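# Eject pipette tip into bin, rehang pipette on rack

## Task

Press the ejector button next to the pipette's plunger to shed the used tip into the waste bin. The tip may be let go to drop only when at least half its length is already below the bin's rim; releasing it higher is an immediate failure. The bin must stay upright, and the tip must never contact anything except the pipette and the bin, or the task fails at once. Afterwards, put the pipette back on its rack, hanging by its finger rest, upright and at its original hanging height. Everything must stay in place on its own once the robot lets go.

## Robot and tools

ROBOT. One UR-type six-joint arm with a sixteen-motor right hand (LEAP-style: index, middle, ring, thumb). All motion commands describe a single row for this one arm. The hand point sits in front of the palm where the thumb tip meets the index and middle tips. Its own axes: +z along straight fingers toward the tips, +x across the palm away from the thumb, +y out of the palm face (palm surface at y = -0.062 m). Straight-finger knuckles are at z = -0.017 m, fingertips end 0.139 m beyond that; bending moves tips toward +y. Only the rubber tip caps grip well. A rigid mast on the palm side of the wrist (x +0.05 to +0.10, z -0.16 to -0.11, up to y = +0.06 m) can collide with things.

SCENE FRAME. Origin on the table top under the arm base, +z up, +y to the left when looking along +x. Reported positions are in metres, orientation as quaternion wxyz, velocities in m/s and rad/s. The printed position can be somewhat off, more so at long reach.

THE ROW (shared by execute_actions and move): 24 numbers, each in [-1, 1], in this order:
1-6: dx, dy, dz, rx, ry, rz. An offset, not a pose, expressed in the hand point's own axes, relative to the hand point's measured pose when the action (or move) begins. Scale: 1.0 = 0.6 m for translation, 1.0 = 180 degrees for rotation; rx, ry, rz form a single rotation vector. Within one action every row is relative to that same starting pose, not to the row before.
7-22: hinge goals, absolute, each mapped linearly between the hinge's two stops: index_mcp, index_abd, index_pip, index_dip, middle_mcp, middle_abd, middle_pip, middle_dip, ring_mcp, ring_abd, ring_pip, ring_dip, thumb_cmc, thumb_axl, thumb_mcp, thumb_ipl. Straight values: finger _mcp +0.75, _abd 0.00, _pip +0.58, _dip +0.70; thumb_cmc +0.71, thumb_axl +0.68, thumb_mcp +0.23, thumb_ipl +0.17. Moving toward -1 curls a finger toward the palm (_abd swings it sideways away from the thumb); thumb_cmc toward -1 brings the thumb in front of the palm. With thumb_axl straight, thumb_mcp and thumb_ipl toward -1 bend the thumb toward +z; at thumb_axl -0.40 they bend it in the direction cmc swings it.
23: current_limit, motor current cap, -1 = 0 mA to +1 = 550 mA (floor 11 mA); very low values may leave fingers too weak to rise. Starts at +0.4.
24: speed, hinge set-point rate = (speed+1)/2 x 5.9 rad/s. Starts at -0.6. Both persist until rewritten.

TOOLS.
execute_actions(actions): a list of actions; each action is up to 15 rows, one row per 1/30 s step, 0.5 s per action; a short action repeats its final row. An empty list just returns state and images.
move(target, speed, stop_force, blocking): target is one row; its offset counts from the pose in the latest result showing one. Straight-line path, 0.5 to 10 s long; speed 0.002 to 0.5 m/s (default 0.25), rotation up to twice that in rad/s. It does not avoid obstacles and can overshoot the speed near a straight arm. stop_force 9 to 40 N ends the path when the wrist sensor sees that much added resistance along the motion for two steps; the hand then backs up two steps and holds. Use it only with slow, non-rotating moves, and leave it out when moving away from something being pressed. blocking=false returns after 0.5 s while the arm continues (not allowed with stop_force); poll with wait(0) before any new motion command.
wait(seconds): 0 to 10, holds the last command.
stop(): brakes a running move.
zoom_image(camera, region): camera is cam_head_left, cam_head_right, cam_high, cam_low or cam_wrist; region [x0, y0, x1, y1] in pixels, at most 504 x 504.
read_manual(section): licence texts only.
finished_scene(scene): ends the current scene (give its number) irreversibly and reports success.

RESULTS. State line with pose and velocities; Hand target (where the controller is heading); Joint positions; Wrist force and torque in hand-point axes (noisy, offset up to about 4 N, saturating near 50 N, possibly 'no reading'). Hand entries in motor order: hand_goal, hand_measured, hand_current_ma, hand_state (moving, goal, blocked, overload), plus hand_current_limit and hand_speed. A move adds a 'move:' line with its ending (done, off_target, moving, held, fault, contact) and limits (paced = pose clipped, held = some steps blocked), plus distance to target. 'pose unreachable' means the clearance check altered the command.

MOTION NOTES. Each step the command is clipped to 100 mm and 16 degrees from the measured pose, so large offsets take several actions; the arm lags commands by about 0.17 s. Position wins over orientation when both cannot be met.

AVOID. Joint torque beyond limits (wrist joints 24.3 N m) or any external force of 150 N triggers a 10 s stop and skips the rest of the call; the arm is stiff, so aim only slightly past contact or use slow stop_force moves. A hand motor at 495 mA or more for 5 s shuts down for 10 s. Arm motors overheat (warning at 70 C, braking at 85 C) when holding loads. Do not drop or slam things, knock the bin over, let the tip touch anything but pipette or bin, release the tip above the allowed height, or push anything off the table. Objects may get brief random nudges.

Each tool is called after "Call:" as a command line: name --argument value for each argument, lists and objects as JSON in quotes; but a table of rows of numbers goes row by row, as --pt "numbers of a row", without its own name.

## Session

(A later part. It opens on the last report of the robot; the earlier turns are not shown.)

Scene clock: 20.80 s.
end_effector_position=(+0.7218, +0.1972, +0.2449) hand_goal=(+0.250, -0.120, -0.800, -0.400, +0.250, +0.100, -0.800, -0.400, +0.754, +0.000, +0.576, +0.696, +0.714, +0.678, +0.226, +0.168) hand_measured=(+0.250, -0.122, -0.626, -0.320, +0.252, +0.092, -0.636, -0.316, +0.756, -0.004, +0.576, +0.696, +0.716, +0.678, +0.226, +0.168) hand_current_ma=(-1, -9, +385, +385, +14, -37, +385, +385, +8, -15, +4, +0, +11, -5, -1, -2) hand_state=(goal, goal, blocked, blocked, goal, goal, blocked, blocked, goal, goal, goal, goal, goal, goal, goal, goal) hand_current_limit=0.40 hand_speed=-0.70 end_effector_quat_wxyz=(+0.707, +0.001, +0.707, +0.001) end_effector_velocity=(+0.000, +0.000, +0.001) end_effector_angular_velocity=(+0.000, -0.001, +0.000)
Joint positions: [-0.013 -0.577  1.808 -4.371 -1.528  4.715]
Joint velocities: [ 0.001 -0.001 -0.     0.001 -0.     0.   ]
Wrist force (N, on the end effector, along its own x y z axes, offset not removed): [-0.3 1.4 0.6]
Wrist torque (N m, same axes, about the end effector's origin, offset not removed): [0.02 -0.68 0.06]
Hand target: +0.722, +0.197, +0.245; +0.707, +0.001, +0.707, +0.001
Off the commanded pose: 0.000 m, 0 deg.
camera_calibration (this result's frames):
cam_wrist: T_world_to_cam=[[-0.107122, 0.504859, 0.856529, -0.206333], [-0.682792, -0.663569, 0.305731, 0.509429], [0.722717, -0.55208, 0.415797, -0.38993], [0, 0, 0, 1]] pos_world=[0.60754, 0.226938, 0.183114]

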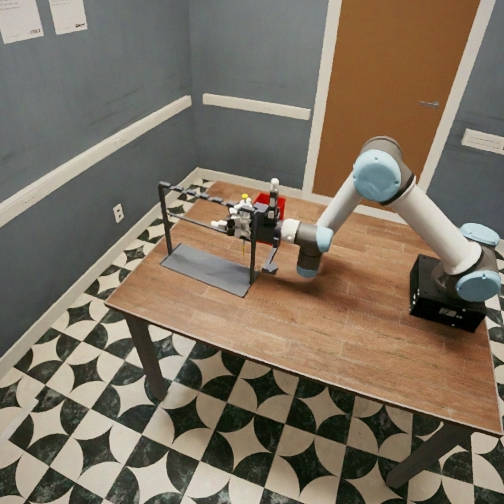

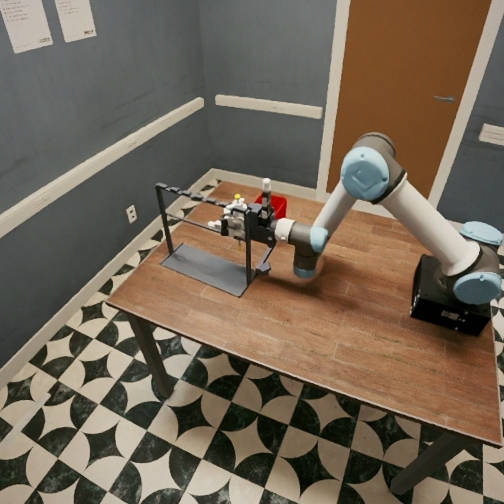

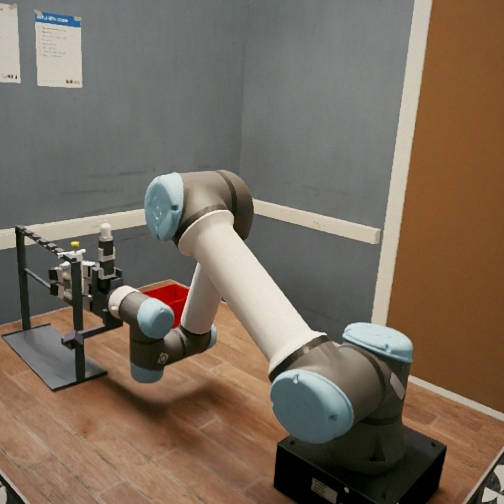

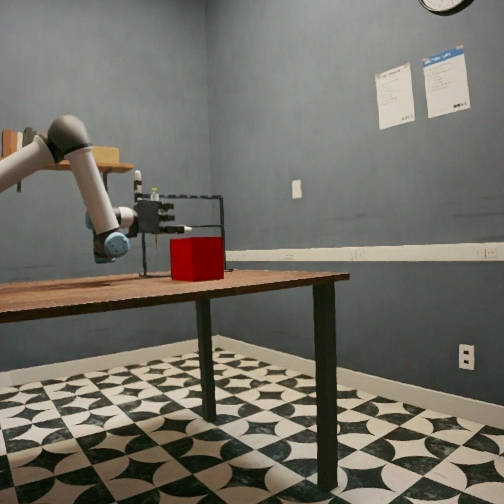

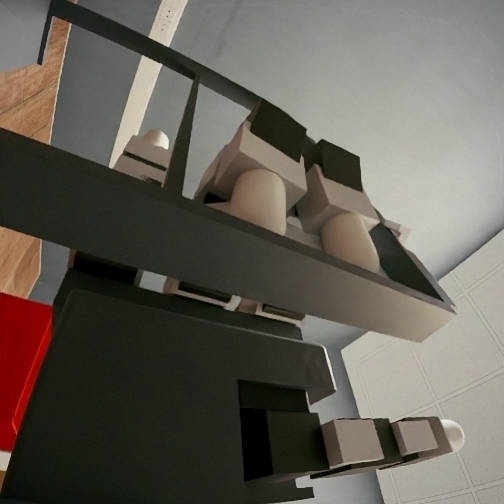

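Call:
move --target '[-0.013,0,0,0,0,0,0.25,-0.12,-0.8,-0.4,0.25,0.1,-0.8,-0.4,0.754,0,0.576,0.696,0.714,0.678,0.226,0.168,0.4,-0.7]' --speed 0.03

Call:
move --target '[0,-0.117,0,0,0,0,0.25,-0.12,-0.8,-0.4,0.25,0.1,-0.8,-0.4,0.754,0,0.576,0.696,0.714,0.678,0.226,0.168,0.4,-0.7]' --speed 0.06

Call:
move --target '[-0.12,-0.332,0.005,0,0,0,0.25,-0.12,-0.8,-0.4,0.25,0.1,-0.8,-0.4,0.754,0,0.576,0.696,0.55,0.678,-0.3,-0.1,0.4,-0.7]' --speed 0.2

Call:
zoom_image --camera "cam_head_left" --region '[220, 130, 360, 250]'

Call:
zoom_image --camera "cam_high" --region '[100, 190, 260, 350]'

Call:
zoom_image --camera "cam_low" --region '[130, 150, 270, 280]'

Scene clock: 25.77 s.
end_effector_position=(+0.7218, +0.1972, +0.2526) hand_goal=(+0.250, -0.120, -0.800, -0.400, +0.250, +0.100, -0.800, -0.400, +0.754, +0.000, +0.576, +0.696, +0.714, +0.678, +0.226, +0.168) hand_measured=(+0.248, -0.122, -0.634, -0.326, +0.252, +0.092, -0.642, -0.316, +0.756, -0.004, +0.576, +0.696, +0.716, +0.678, +0.226, +0.168) hand_current_ma=(-10, -8, +385, +385, +10, -37, +385, +385, +8, -15, +4, +0, +11, -5, -1, -2) hand_state=(goal, goal, blocked, blocked, goal, goal, blocked, blocked, goal, goal, goal, goal, goal, goal, goal, goal) hand_current_limit=0.40 hand_speed=-0.70 end_effector_quat_wxyz=(+0.707, +0.001, +0.707, +0.001) end_effector_velocity=(-0.000, +0.000, +0.002) end_effector_angular_velocity=(+0.000, -0.000, +0.000)
Joint positions: [-0.013 -0.595  1.814 -4.36  -1.528  4.715]
Joint velocities: [ 0.    -0.004  0.001  0.003 -0.     0.   ]
Wrist force (N, on the end effector, along its own x y z axes, offset not removed): [-1.0 2.4 -2.5]
Wrist torque (N m, same axes, about the end effector's origin, offset not removed): [0.46 0.17 -0.16]
Hand target: +0.722, +0.197, +0.253; +0.707, +0.001, +0.707, +0.001
Off the commanded pose: 0.000 m, 0 deg.
move: done
camera_calibration (this result's frames):
cam_wrist: T_world_to_cam=[[-0.10713, 0.50486, 0.856528, -0.212917], [-0.682795, -0.663569, 0.305725, 0.507081], [0.722713, -0.55208, 0.415803, -0.393118], [0, 0, 0, 1]] pos_world=[0.607534, 0.226944, 0.190802]

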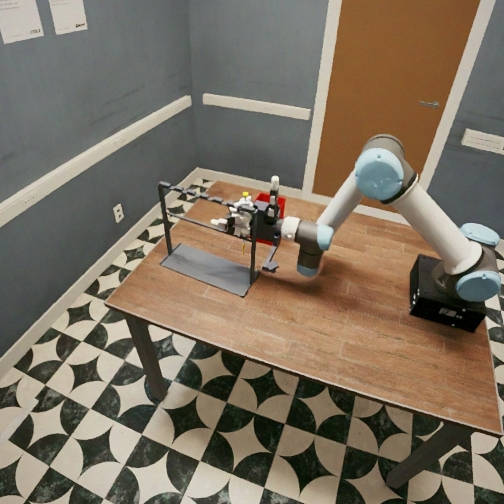

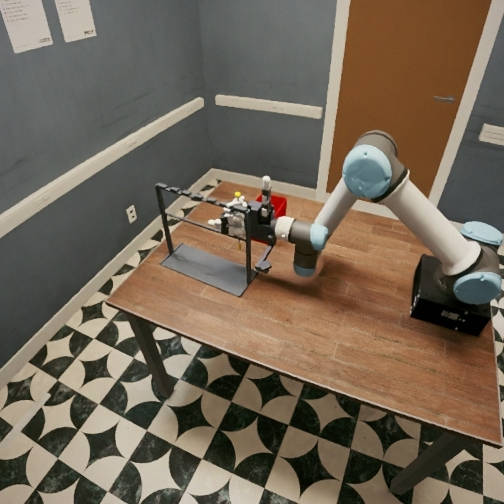

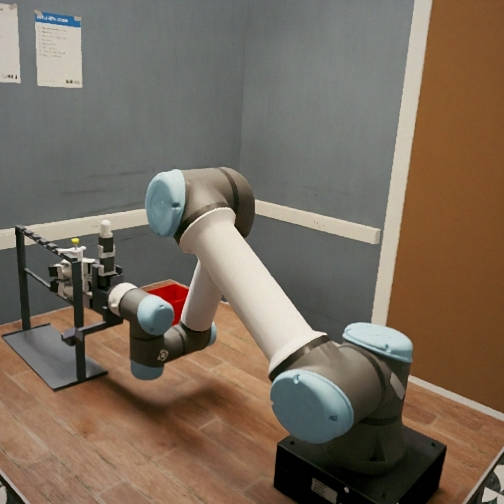

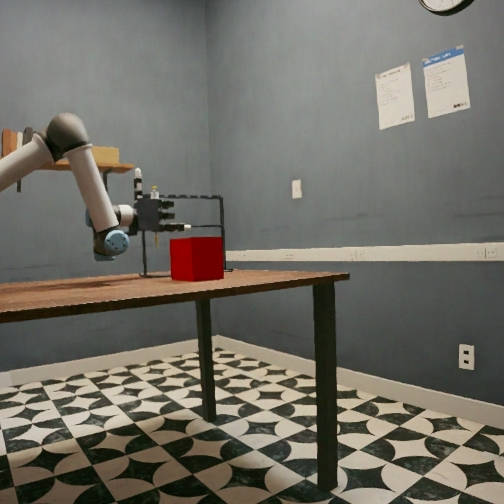

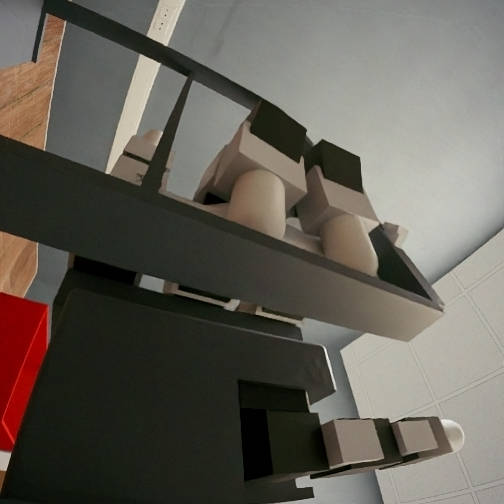

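Scene clock: 27.30 s.
end_effector_position=(+0.7218, +0.1270, +0.2526) hand_goal=(+0.250, -0.120, -0.800, -0.400, +0.250, +0.100, -0.800, -0.400, +0.754, +0.000, +0.576, +0.696, +0.714, +0.678, +0.226, +0.168) hand_measured=(+0.246, -0.122, -0.636, -0.326, +0.250, +0.092, -0.644, -0.316, +0.756, -0.004, +0.576, +0.696, +0.716, +0.678, +0.226, +0.168) hand_current_ma=(-20, -6, +385, +385, -1, -37, +385, +385, +8, -15, +4, +0, +11, -5, -1, -2) hand_state=(goal, goal, blocked, blocked, goal, goal, blocked, blocked, goal, goal, goal, goal, goal, goal, goal, goal) hand_current_limit=0.40 hand_speed=-0.70 end_effector_quat_wxyz=(+0.707, +0.001, +0.707, +0.001) end_effector_velocity=(-0.000, -0.001, -0.001) end_effector_angular_velocity=(+0.000, +0.001, +0.000)
Joint positions: [-0.158 -0.604  1.848 -4.385 -1.383  4.715]
Joint velocities: [-0.003  0.001  0.001 -0.001  0.003  0.   ]
Wrist force (N, on the end effector, along its own x y z axes, offset not removed): [0.4 -1.1 0.6]
Wrist torque (N m, same axes, about the end effector's origin, offset not removed): [-0.14 -0.04 -0.29]
Hand target: +0.722, +0.127, +0.253; +0.707, +0.001, +0.707, +0.001
Off the commanded pose: 0.000 m, 0 deg.
move: done
camera_calibration (this result's frames):
cam_wrist: T_world_to_cam=[[-0.107134, 0.504776, 0.856577, -0.17749], [-0.682809, -0.663589, 0.305649, 0.460577], [0.722699, -0.552133, 0.415758, -0.431798], [0, 0, 0, 1]] pos_world=[0.607531, 0.156817, 0.190783]

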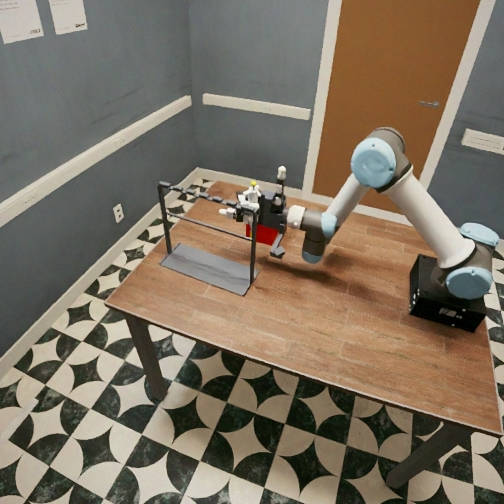

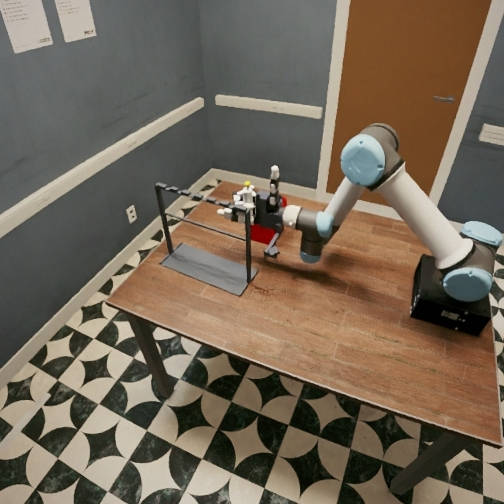

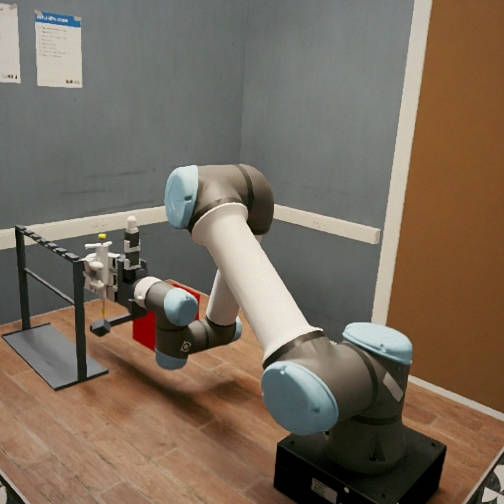

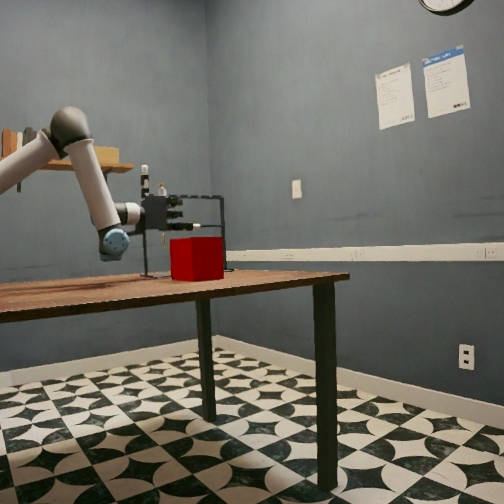

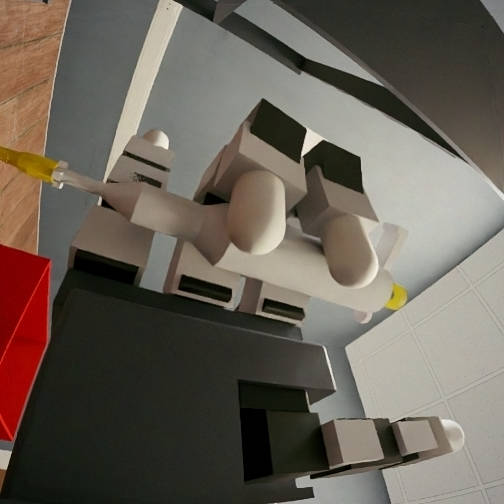

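Scene clock: 28.87 s.
end_effector_position=(+0.7246, -0.0722, +0.3246) hand_goal=(+0.250, -0.120, -0.800, -0.400, +0.250, +0.100, -0.800, -0.400, +0.754, +0.000, +0.576, +0.696, +0.550, +0.678, -0.300, -0.100) hand_measured=(+0.252, -0.120, -0.636, -0.328, +0.250, +0.092, -0.646, -0.316, +0.756, -0.004, +0.576, +0.696, +0.566, +0.688, -0.286, -0.096) hand_current_ma=(+5, -1, +385, +385, -2, -37, +385, +385, +7, -15, +4, +0, +85, +66, +102, +26) hand_state=(goal, goal, blocked, blocked, goal, goal, blocked, blocked, goal, goal, goal, goal, goal, goal, goal, goal) hand_current_limit=0.40 hand_speed=-0.70 end_effector_quat_wxyz=(+0.707, +0.001, +0.707, +0.001) end_effector_velocity=(+0.000, -0.002, +0.001) end_effector_angular_velocity=(-0.001, -0.000, +0.000)
Joint positions: [-0.537 -0.738  1.81  -4.212 -1.004  4.715]
Joint velocities: [-0.002 -0.001 -0.002  0.003  0.003 -0.001]
Wrist force (N, on the end effector, along its own x y z axes, offset not removed): [2.9 -0.4 2.0]
Wrist torque (N m, same axes, about the end effector's origin, offset not removed): [-0.36 -0.52 0.04]
Hand target: +0.725, -0.072, +0.325; +0.707, +0.001, +0.707, +0.001
Off the commanded pose: 0.000 m, 0 deg.
move: done
camera_calibration (this result's frames):
cam_wrist: T_world_to_cam=[[-0.107218, 0.504511, 0.856722, -0.138259], [-0.682869, -0.663661, 0.305359, 0.308416], [0.72263, -0.552289, 0.415671, -0.573733], [0, 0, 0, 1]] pos_world=[0.610381, -0.0424295, 0.262756]

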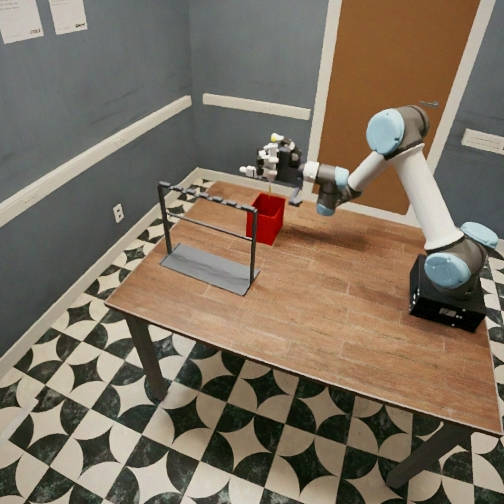

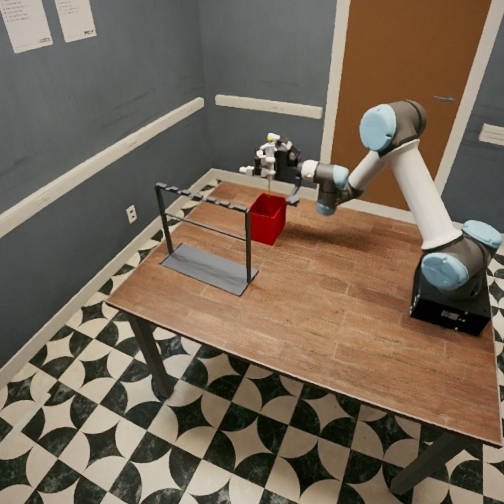

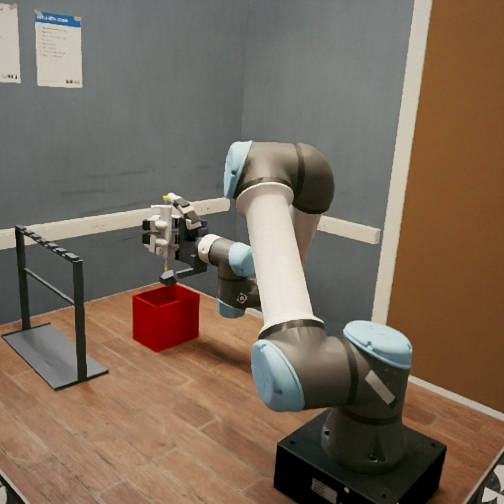

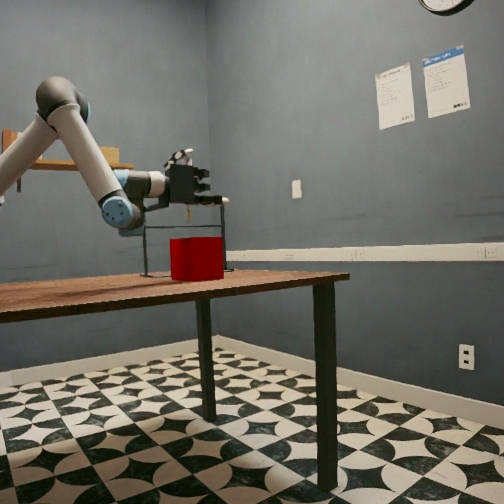

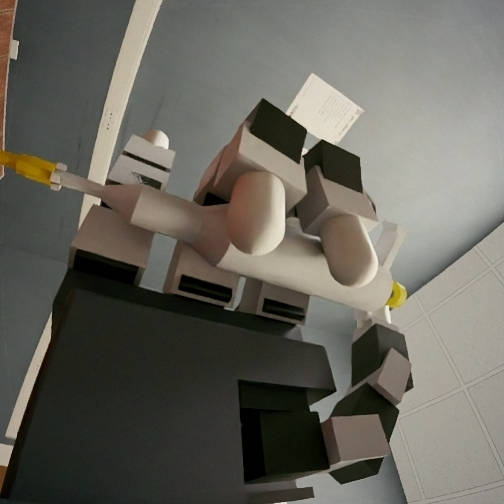

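Region (220, 130, 360, 250) of cam_head_left's 504x504 image, scaled by 3.600, with more detail than that image has; it fills the top 432 rows of this view, and the rest is white.

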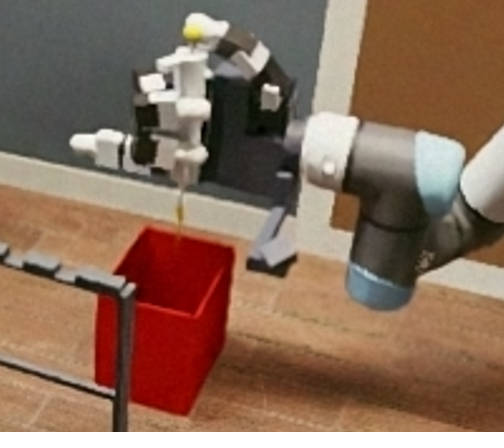

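Region (100, 190, 260, 350) of cam_high's 504x504 image, scaled by 3.150, with more detail than that image has.

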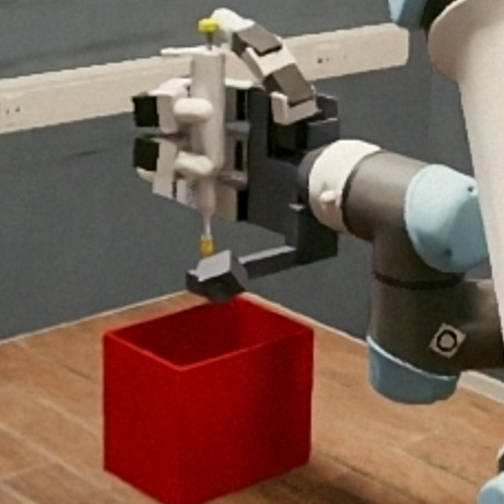

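Region (130, 150, 270, 280) of cam_low's 504x504 image, scaled by 3.600, with more detail than that image has; it fills the top 468 rows of this view, and the rest is white.

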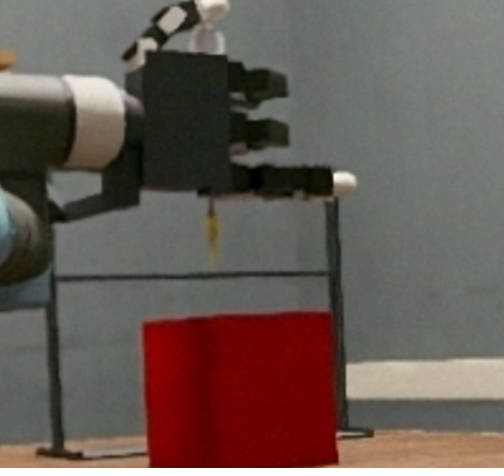

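Call:
move --target '[0.146,0,0,0,0,0,0.25,-0.12,-0.8,-0.4,0.25,0.1,-0.8,-0.4,0.754,0,0.576,0.696,0.55,0.678,-0.3,-0.1,0.4,-0.7]' --speed 0.1

Call:
zoom_image --camera "cam_low" --region '[130, 150, 270, 280]'

Call:
execute_actions --actions '[[[0,0,0,0,0,0,0.25,-0.12,-0.8,-0.4,0.25,0.1,-0.8,-0.4,0.754,0,0.576,0.696,0.58,0.678,-0.3,-0.6,0.4,-0.8]],[[0,0,0,0,0,0,0.25,-0.12,-0.8,-0.4,0.25,0.1,-0.8,-0.4,0.754,0,0.576,0.696,0.58,0.678,-0.3,-0.6,0.4,-0.8]],[[0,0,0,0,0,0,0.25,-0.12,-0.8,-0.4,0.25,0.1,-0.8,-0.4,0.754,0,0.576,0.696,0.58,0.678,-0.3,-0.6,0.4,-0.8]]]'

Scene clock: 32.60 s.
end_effector_position=(+0.7247, -0.0722, +0.2370) hand_goal=(+0.250, -0.120, -0.800, -0.400, +0.250, +0.100, -0.800, -0.400, +0.754, +0.000, +0.576, +0.696, +0.550, +0.678, -0.300, -0.100) hand_measured=(+0.252, -0.120, -0.636, -0.328, +0.250, +0.092, -0.646, -0.316, +0.756, -0.004, +0.576, +0.696, +0.566, +0.688, -0.286, -0.096) hand_current_ma=(+5, -1, +385, +385, -2, -37, +385, +385, +7, -15, +4, +0, +85, +66, +102, +26) hand_state=(goal, goal, blocked, blocked, goal, goal, blocked, blocked, goal, goal, goal, goal, goal, goal, goal, goal) hand_current_limit=0.40 hand_speed=-0.70 end_effector_quat_wxyz=(+0.707, +0.001, +0.707, +0.001) end_effector_velocity=(+0.000, +0.001, -0.001) end_effector_angular_velocity=(+0.001, -0.001, +0.001)
Joint positions: [-0.536 -0.546  1.755 -4.349 -1.004  4.715]
Joint velocities: [ 0.001  0.004 -0.002 -0.003  0.     0.002]
Wrist force (N, on the end effector, along its own x y z axes, offset not removed): [3.2 -2.8 -0.8]
Wrist torque (N m, same axes, about the end effector's origin, offset not removed): [-0.30 -0.41 -0.14]
Hand target: +0.725, -0.072, +0.237; +0.707, +0.001, +0.707, +0.001
Off the commanded pose: 0.000 m, 0 deg.
move: done
camera_calibration (this result's frames):
cam_wrist: T_world_to_cam=[[-0.107202, 0.504576, 0.856686, -0.063299], [-0.682865, -0.663636, 0.305421, 0.335219], [0.722636, -0.552259, 0.4157, -0.537362], [0, 0, 0, 1]] pos_world=[0.61044, -0.0423607, 0.175226]

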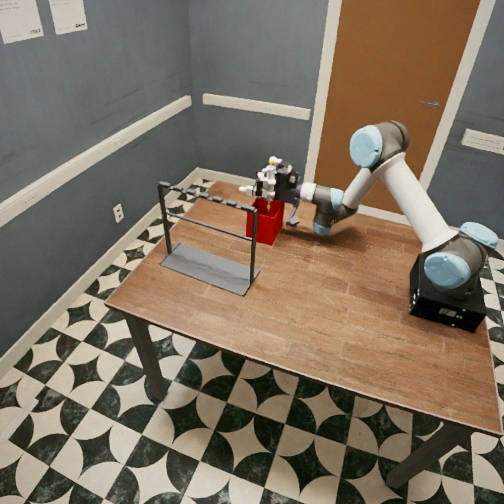

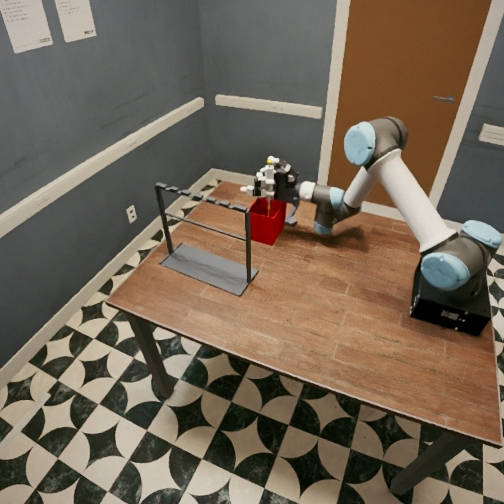

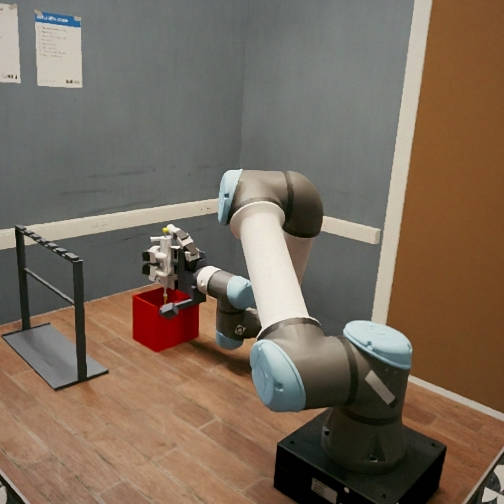

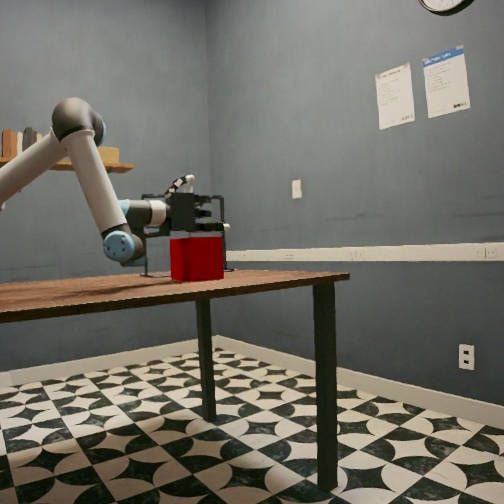

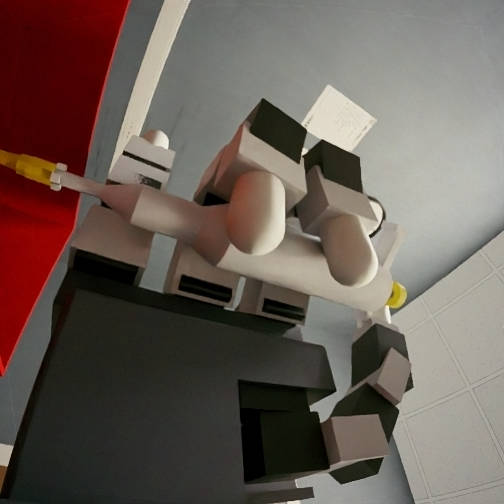

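Region (130, 150, 270, 280) of cam_low's 504x504 image, scaled by 3.600, with more detail than that image has; it fills the top 468 rows of this view, and the rest is white.

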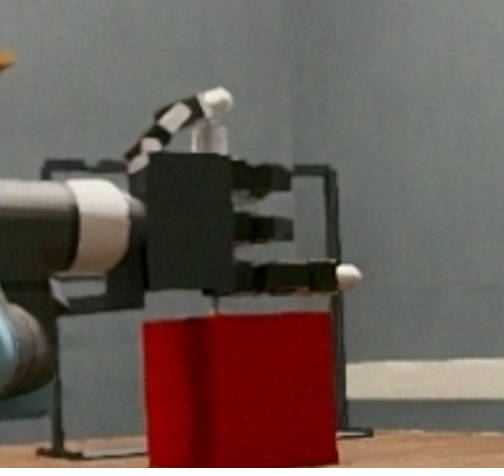

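Scene clock: 34.10 s.
end_effector_position=(+0.7247, -0.0722, +0.2370) hand_goal=(+0.250, -0.120, -0.800, -0.400, +0.250, +0.100, -0.800, -0.400, +0.754, +0.000, +0.576, +0.696, +0.580, +0.678, -0.300, -0.600) hand_measured=(+0.248, -0.120, -0.648, -0.328, +0.252, +0.102, -0.646, -0.316, +0.756, -0.004, +0.576, +0.696, +0.590, +0.678, -0.250, -0.304) hand_current_ma=(-13, +1, +385, +385, +10, +6, +385, +385, +7, -15, +4, +0, +49, -2, +344, +385) hand_state=(goal, goal, blocked, blocked, goal, goal, blocked, blocked, goal, goal, goal, goal, goal, goal, blocked, blocked) hand_current_limit=0.40 hand_speed=-0.80 end_effector_quat_wxyz=(+0.707, +0.001, +0.707, +0.001) end_effector_velocity=(-0.000, -0.001, +0.000) end_effector_angular_velocity=(+0.001, +0.000, -0.001)
Joint positions: [-0.536 -0.546  1.755 -4.349 -1.004  4.715]
Joint velocities: [-0.001 -0.     0.    -0.    -0.     0.001]
Wrist force (N, on the end effector, along its own x y z axes, offset not removed): [2.9 -1.5 -3.8]
Wrist torque (N m, same axes, about the end effector's origin, offset not removed): [0.12 -0.32 -0.13]
Hand target: +0.725, -0.072, +0.237; +0.707, +0.001, +0.707, +0.001
Off the commanded pose: 0.000 m, 0 deg.
camera_calibration (this result's frames):
cam_wrist: T_world_to_cam=[[-0.10723, 0.504564, 0.856689, -0.0632552], [-0.682875, -0.663641, 0.305391, 0.335242], [0.722623, -0.552264, 0.415716, -0.537349], [0, 0, 0, 1]] pos_world=[0.610447, -0.042362, 0.175195]

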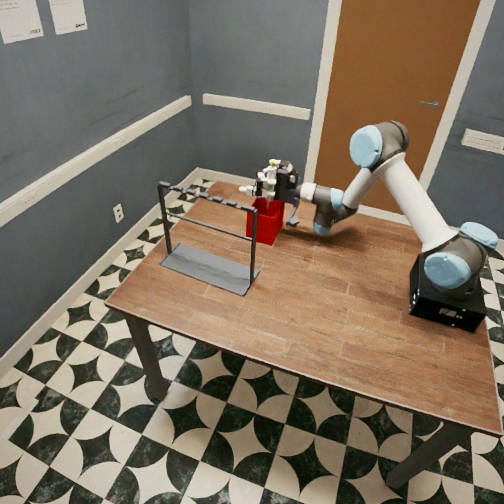

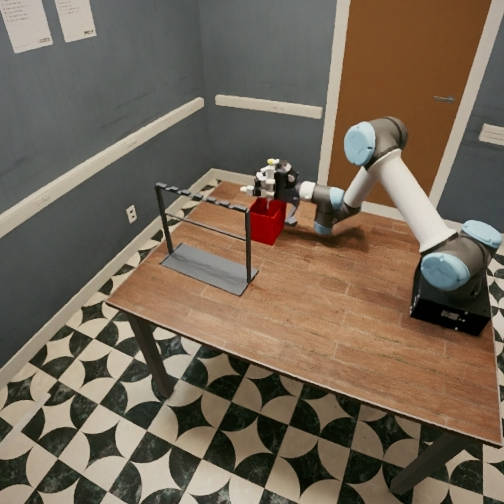

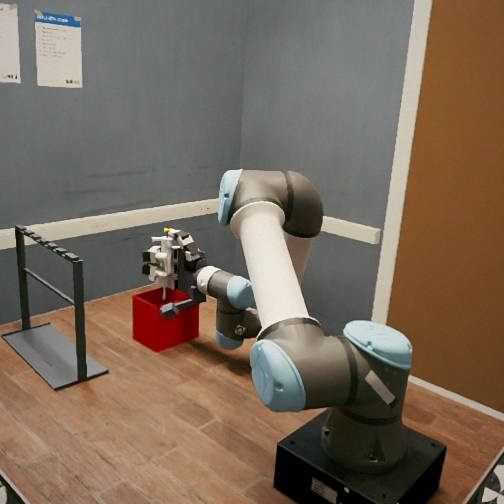

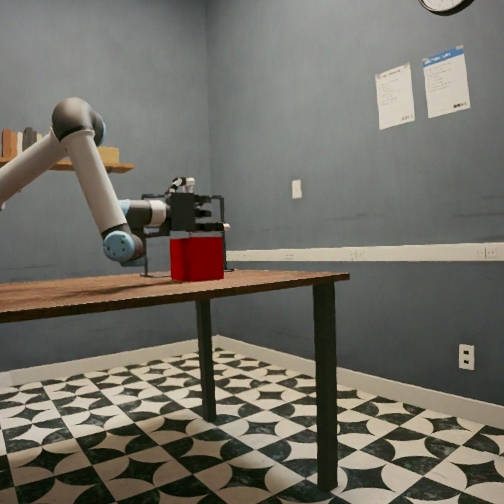

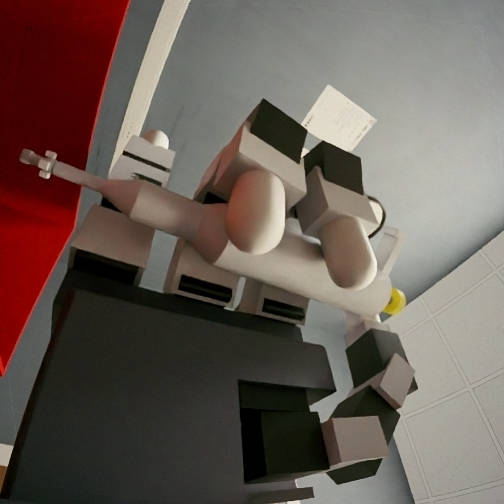

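Call:
move --target '[-0.06,0,0,0,0,0,0.25,-0.12,-0.8,-0.4,0.25,0.1,-0.8,-0.4,0.754,0,0.576,0.696,0.714,0.678,0.226,0.168,0.4,-0.6]' --speed 0.15

Call:
move --target '[0.031,0.332,-0.003,0,0,0,0.25,-0.12,-0.8,-0.4,0.25,0.1,-0.8,-0.4,0.754,0,0.576,0.696,0.714,0.678,0.226,0.168,0.4,-0.6]' --speed 0.2

Call:
move --target '[0,0.116,0,0,0,0,0.25,-0.12,-0.8,-0.4,0.25,0.1,-0.8,-0.4,0.754,0,0.576,0.696,0.714,0.678,0.226,0.168,0.4,-0.6]' --speed 0.05

Call:
zoom_image --camera "cam_head_left" --region '[200, 160, 340, 270]'

Call:
zoom_image --camera "cam_high" --region '[20, 210, 180, 350]'

Scene clock: 37.67 s.
end_effector_position=(+0.7247, -0.0722, +0.2730) hand_goal=(+0.250, -0.120, -0.800, -0.400, +0.250, +0.100, -0.800, -0.400, +0.754, +0.000, +0.576, +0.696, +0.714, +0.678, +0.226, +0.168) hand_measured=(+0.248, -0.120, -0.650, -0.328, +0.250, +0.102, -0.646, -0.316, +0.756, -0.004, +0.576, +0.696, +0.712, +0.676, +0.224, +0.166) hand_current_ma=(-8, +1, +385, +385, +5, +6, +385, +385, +7, -15, +4, +0, -12, -12, -14, -14) hand_state=(goal, goal, blocked, blocked, goal, goal, blocked, blocked, goal, goal, goal, goal, goal, goal, goal, goal) hand_current_limit=0.40 hand_speed=-0.60 end_effector_quat_wxyz=(+0.707, +0.001, +0.707, +0.001) end_effector_velocity=(-0.000, -0.001, +0.001) end_effector_angular_velocity=(-0.000, -0.001, -0.001)
Joint positions: [-0.536 -0.626  1.783 -4.298 -1.004  4.715]
Joint velocities: [-0.001 -0.001 -0.     0.     0.     0.   ]
Wrist force (N, on the end effector, along its own x y z axes, offset not removed): [3.4 -1.5 0.5]
Wrist torque (N m, same axes, about the end effector's origin, offset not removed): [-0.13 -0.42 -0.01]
Hand target: +0.725, -0.072, +0.273; +0.707, +0.001, +0.707, +0.001
Off the commanded pose: 0.000 m, 0 deg.
move: done
camera_calibration (this result's frames):
cam_wrist: T_world_to_cam=[[-0.10721, 0.50455, 0.8567, -0.0941109], [-0.682896, -0.663624, 0.305379, 0.324243], [0.722606, -0.552297, 0.415703, -0.552297], [0, 0, 0, 1]] pos_world=[0.610428, -0.0423727, 0.211199]

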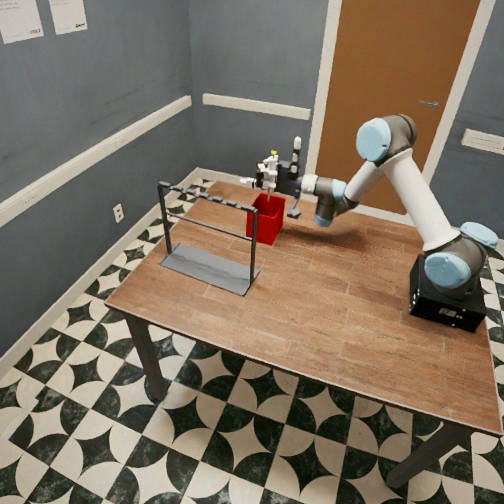

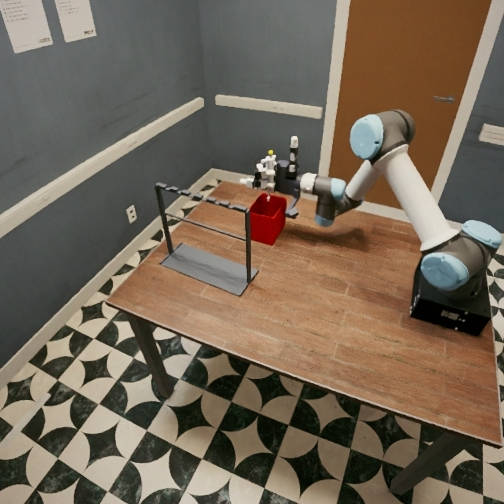

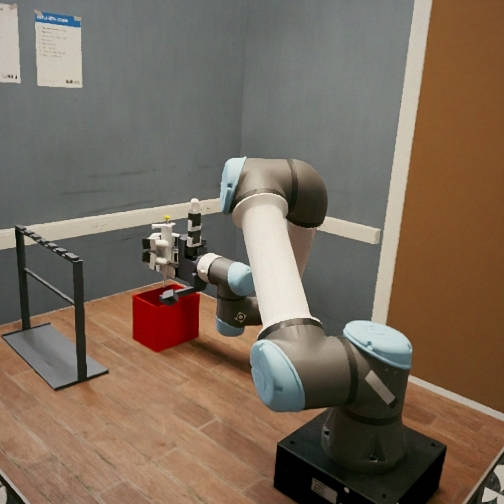

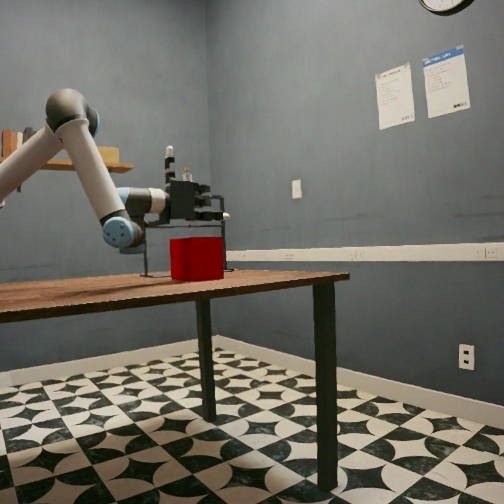

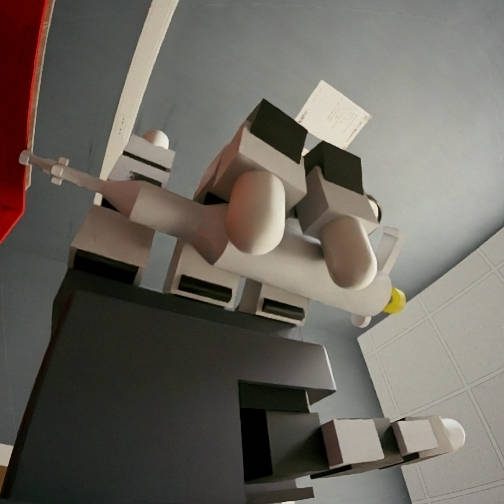

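Scene clock: 39.20 s.
end_effector_position=(+0.7230, +0.1271, +0.2544) hand_goal=(+0.250, -0.120, -0.800, -0.400, +0.250, +0.100, -0.800, -0.400, +0.754, +0.000, +0.576, +0.696, +0.714, +0.678, +0.226, +0.168) hand_measured=(+0.248, -0.120, -0.650, -0.328, +0.250, +0.102, -0.646, -0.316, +0.756, -0.004, +0.576, +0.696, +0.712, +0.676, +0.224, +0.166) hand_current_ma=(-7, +1, +385, +385, +5, +6, +385, +385, +6, -15, +4, +0, -5, -12, -14, -14) hand_state=(goal, goal, blocked, blocked, goal, goal, blocked, blocked, goal, goal, goal, goal, goal, goal, goal, goal) hand_current_limit=0.40 hand_speed=-0.60 end_effector_quat_wxyz=(+0.707, +0.001, +0.707, +0.001) end_effector_velocity=(+0.000, +0.002, -0.001) end_effector_angular_velocity=(+0.002, +0.001, +0.000)
Joint positions: [-0.157 -0.607  1.846 -4.379 -1.384  4.715]
Joint velocities: [ 0.003  0.002 -0.002  0.001 -0.003  0.002]
Wrist force (N, on the end effector, along its own x y z axes, offset not removed): [1.4 0.7 -0.6]
Wrist torque (N m, same axes, about the end effector's origin, offset not removed): [-0.03 -0.21 -0.29]
Hand target: +0.723, +0.127, +0.254; +0.707, +0.001, +0.707, +0.001
Off the commanded pose: 0.000 m, 0 deg.
move: done
camera_calibration (this result's frames):
cam_wrist: T_world_to_cam=[[-0.107128, 0.504859, 0.856529, -0.178972], [-0.682842, -0.663533, 0.305698, 0.460856], [0.722669, -0.552125, 0.415822, -0.433377], [0, 0, 0, 1]] pos_world=[0.608707, 0.15687, 0.192619]

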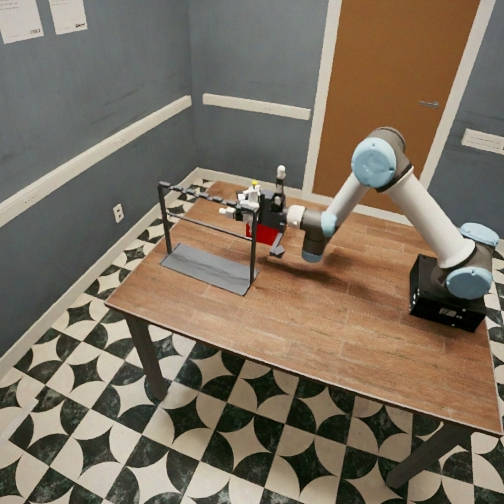

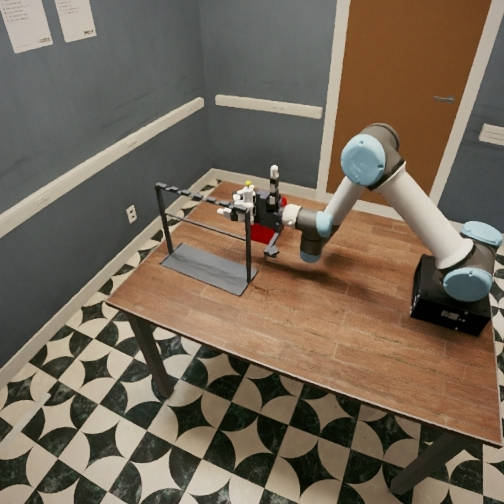

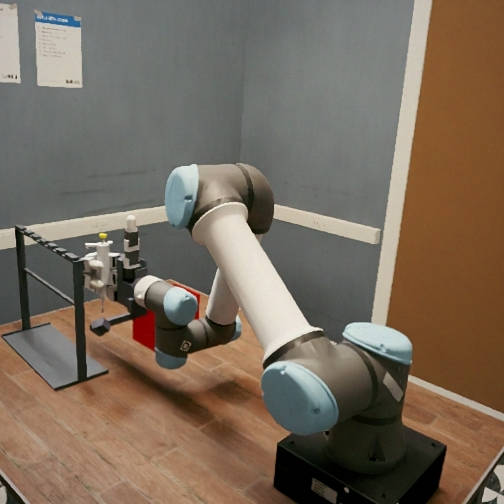

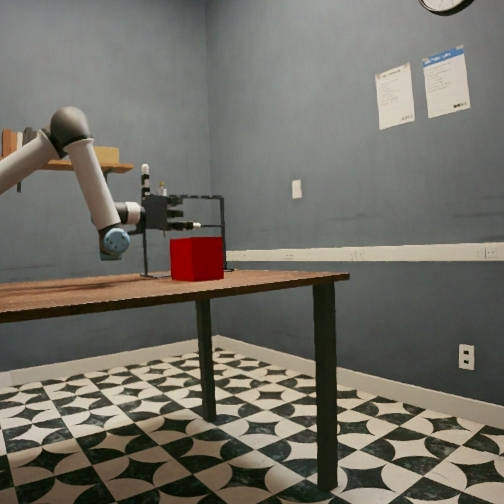

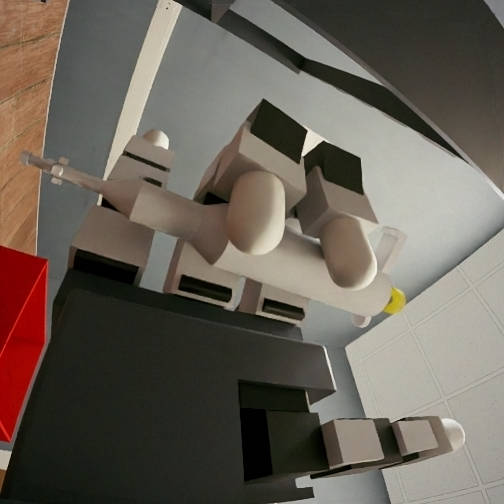

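Scene clock: 40.97 s.
end_effector_position=(+0.7230, +0.1966, +0.2545) hand_goal=(+0.250, -0.120, -0.800, -0.400, +0.250, +0.100, -0.800, -0.400, +0.754, +0.000, +0.576, +0.696, +0.714, +0.678, +0.226, +0.168) hand_measured=(+0.248, -0.120, -0.650, -0.328, +0.250, +0.102, -0.646, -0.316, +0.756, -0.004, +0.576, +0.696, +0.712, +0.676, +0.224, +0.166) hand_current_ma=(-8, +1, +385, +385, +4, +6, +385, +385, +6, -15, +4, +0, -5, -12, -14, -14) hand_state=(goal, goal, blocked, blocked, goal, goal, blocked, blocked, goal, goal, goal, goal, goal, goal, goal, goal) hand_current_limit=0.40 hand_speed=-0.60 end_effector_quat_wxyz=(+0.707, +0.001, +0.707, +0.001) end_effector_velocity=(+0.000, +0.001, +0.000) end_effector_angular_velocity=(-0.001, -0.001, -0.001)
Joint positions: [-0.014 -0.598  1.813 -4.355 -1.527  4.715]
Joint velocities: [ 0.002  0.    -0.001  0.    -0.003 -0.   ]
Wrist force (N, on the end effector, along its own x y z axes, offset not removed): [4.7 2.3 3.4]
Wrist torque (N m, same axes, about the end effector's origin, offset not removed): [0.09 -0.80 0.19]
Hand target: +0.723, +0.197, +0.254; +0.707, +0.001, +0.707, +0.001
Off the commanded pose: 0.000 m, 0 deg.
move: done
camera_calibration (this result's frames):
cam_wrist: T_world_to_cam=[[-0.107121, 0.504951, 0.856475, -0.214107], [-0.682833, -0.663505, 0.305778, 0.506973], [0.722678, -0.552074, 0.415873, -0.395011], [0, 0, 0, 1]] pos_world=[0.608709, 0.226417, 0.19263]

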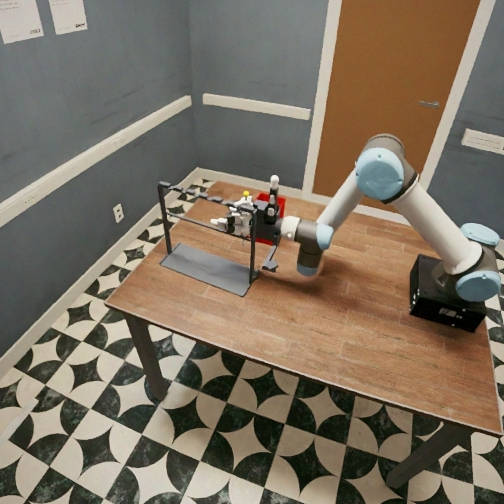

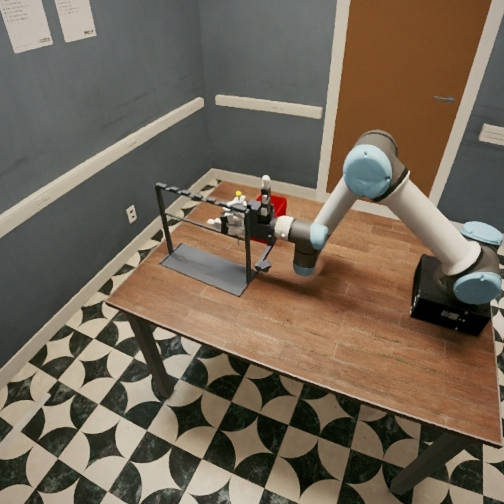

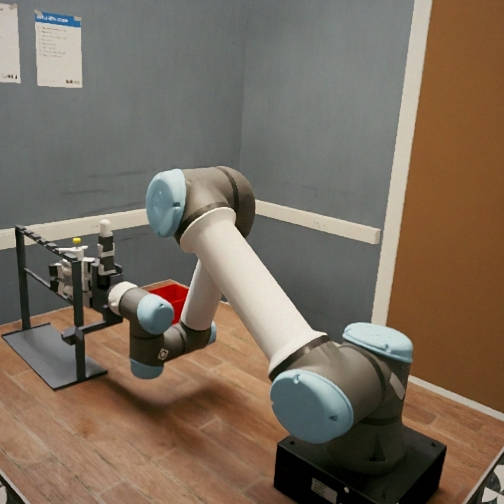

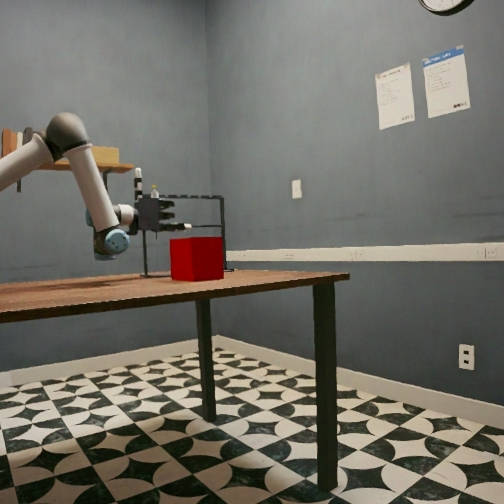

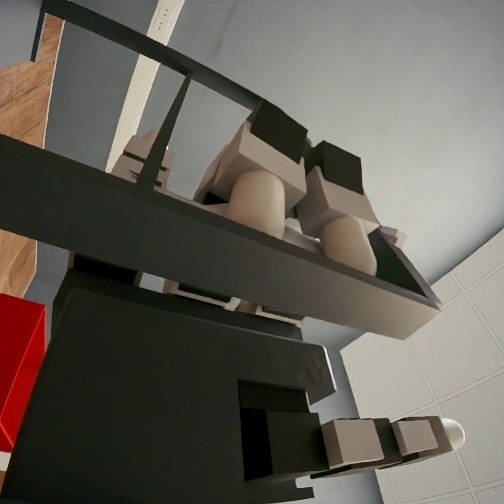

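Region (200, 160, 340, 270) of cam_head_left's 504x504 image, scaled by 3.600, with more detail than that image has; it fills the top 396 rows of this view, and the rest is white.

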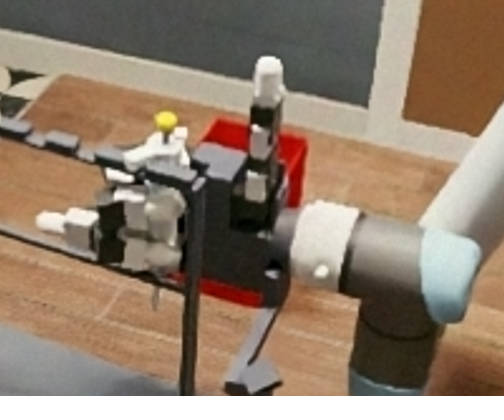

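Region (20, 210, 180, 350) of cam_high's 504x504 image, scaled by 3.150, with more detail than that image has; it fills the top 441 rows of this view, and the rest is white.

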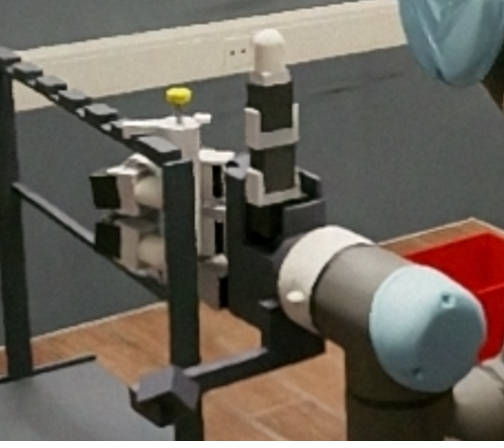

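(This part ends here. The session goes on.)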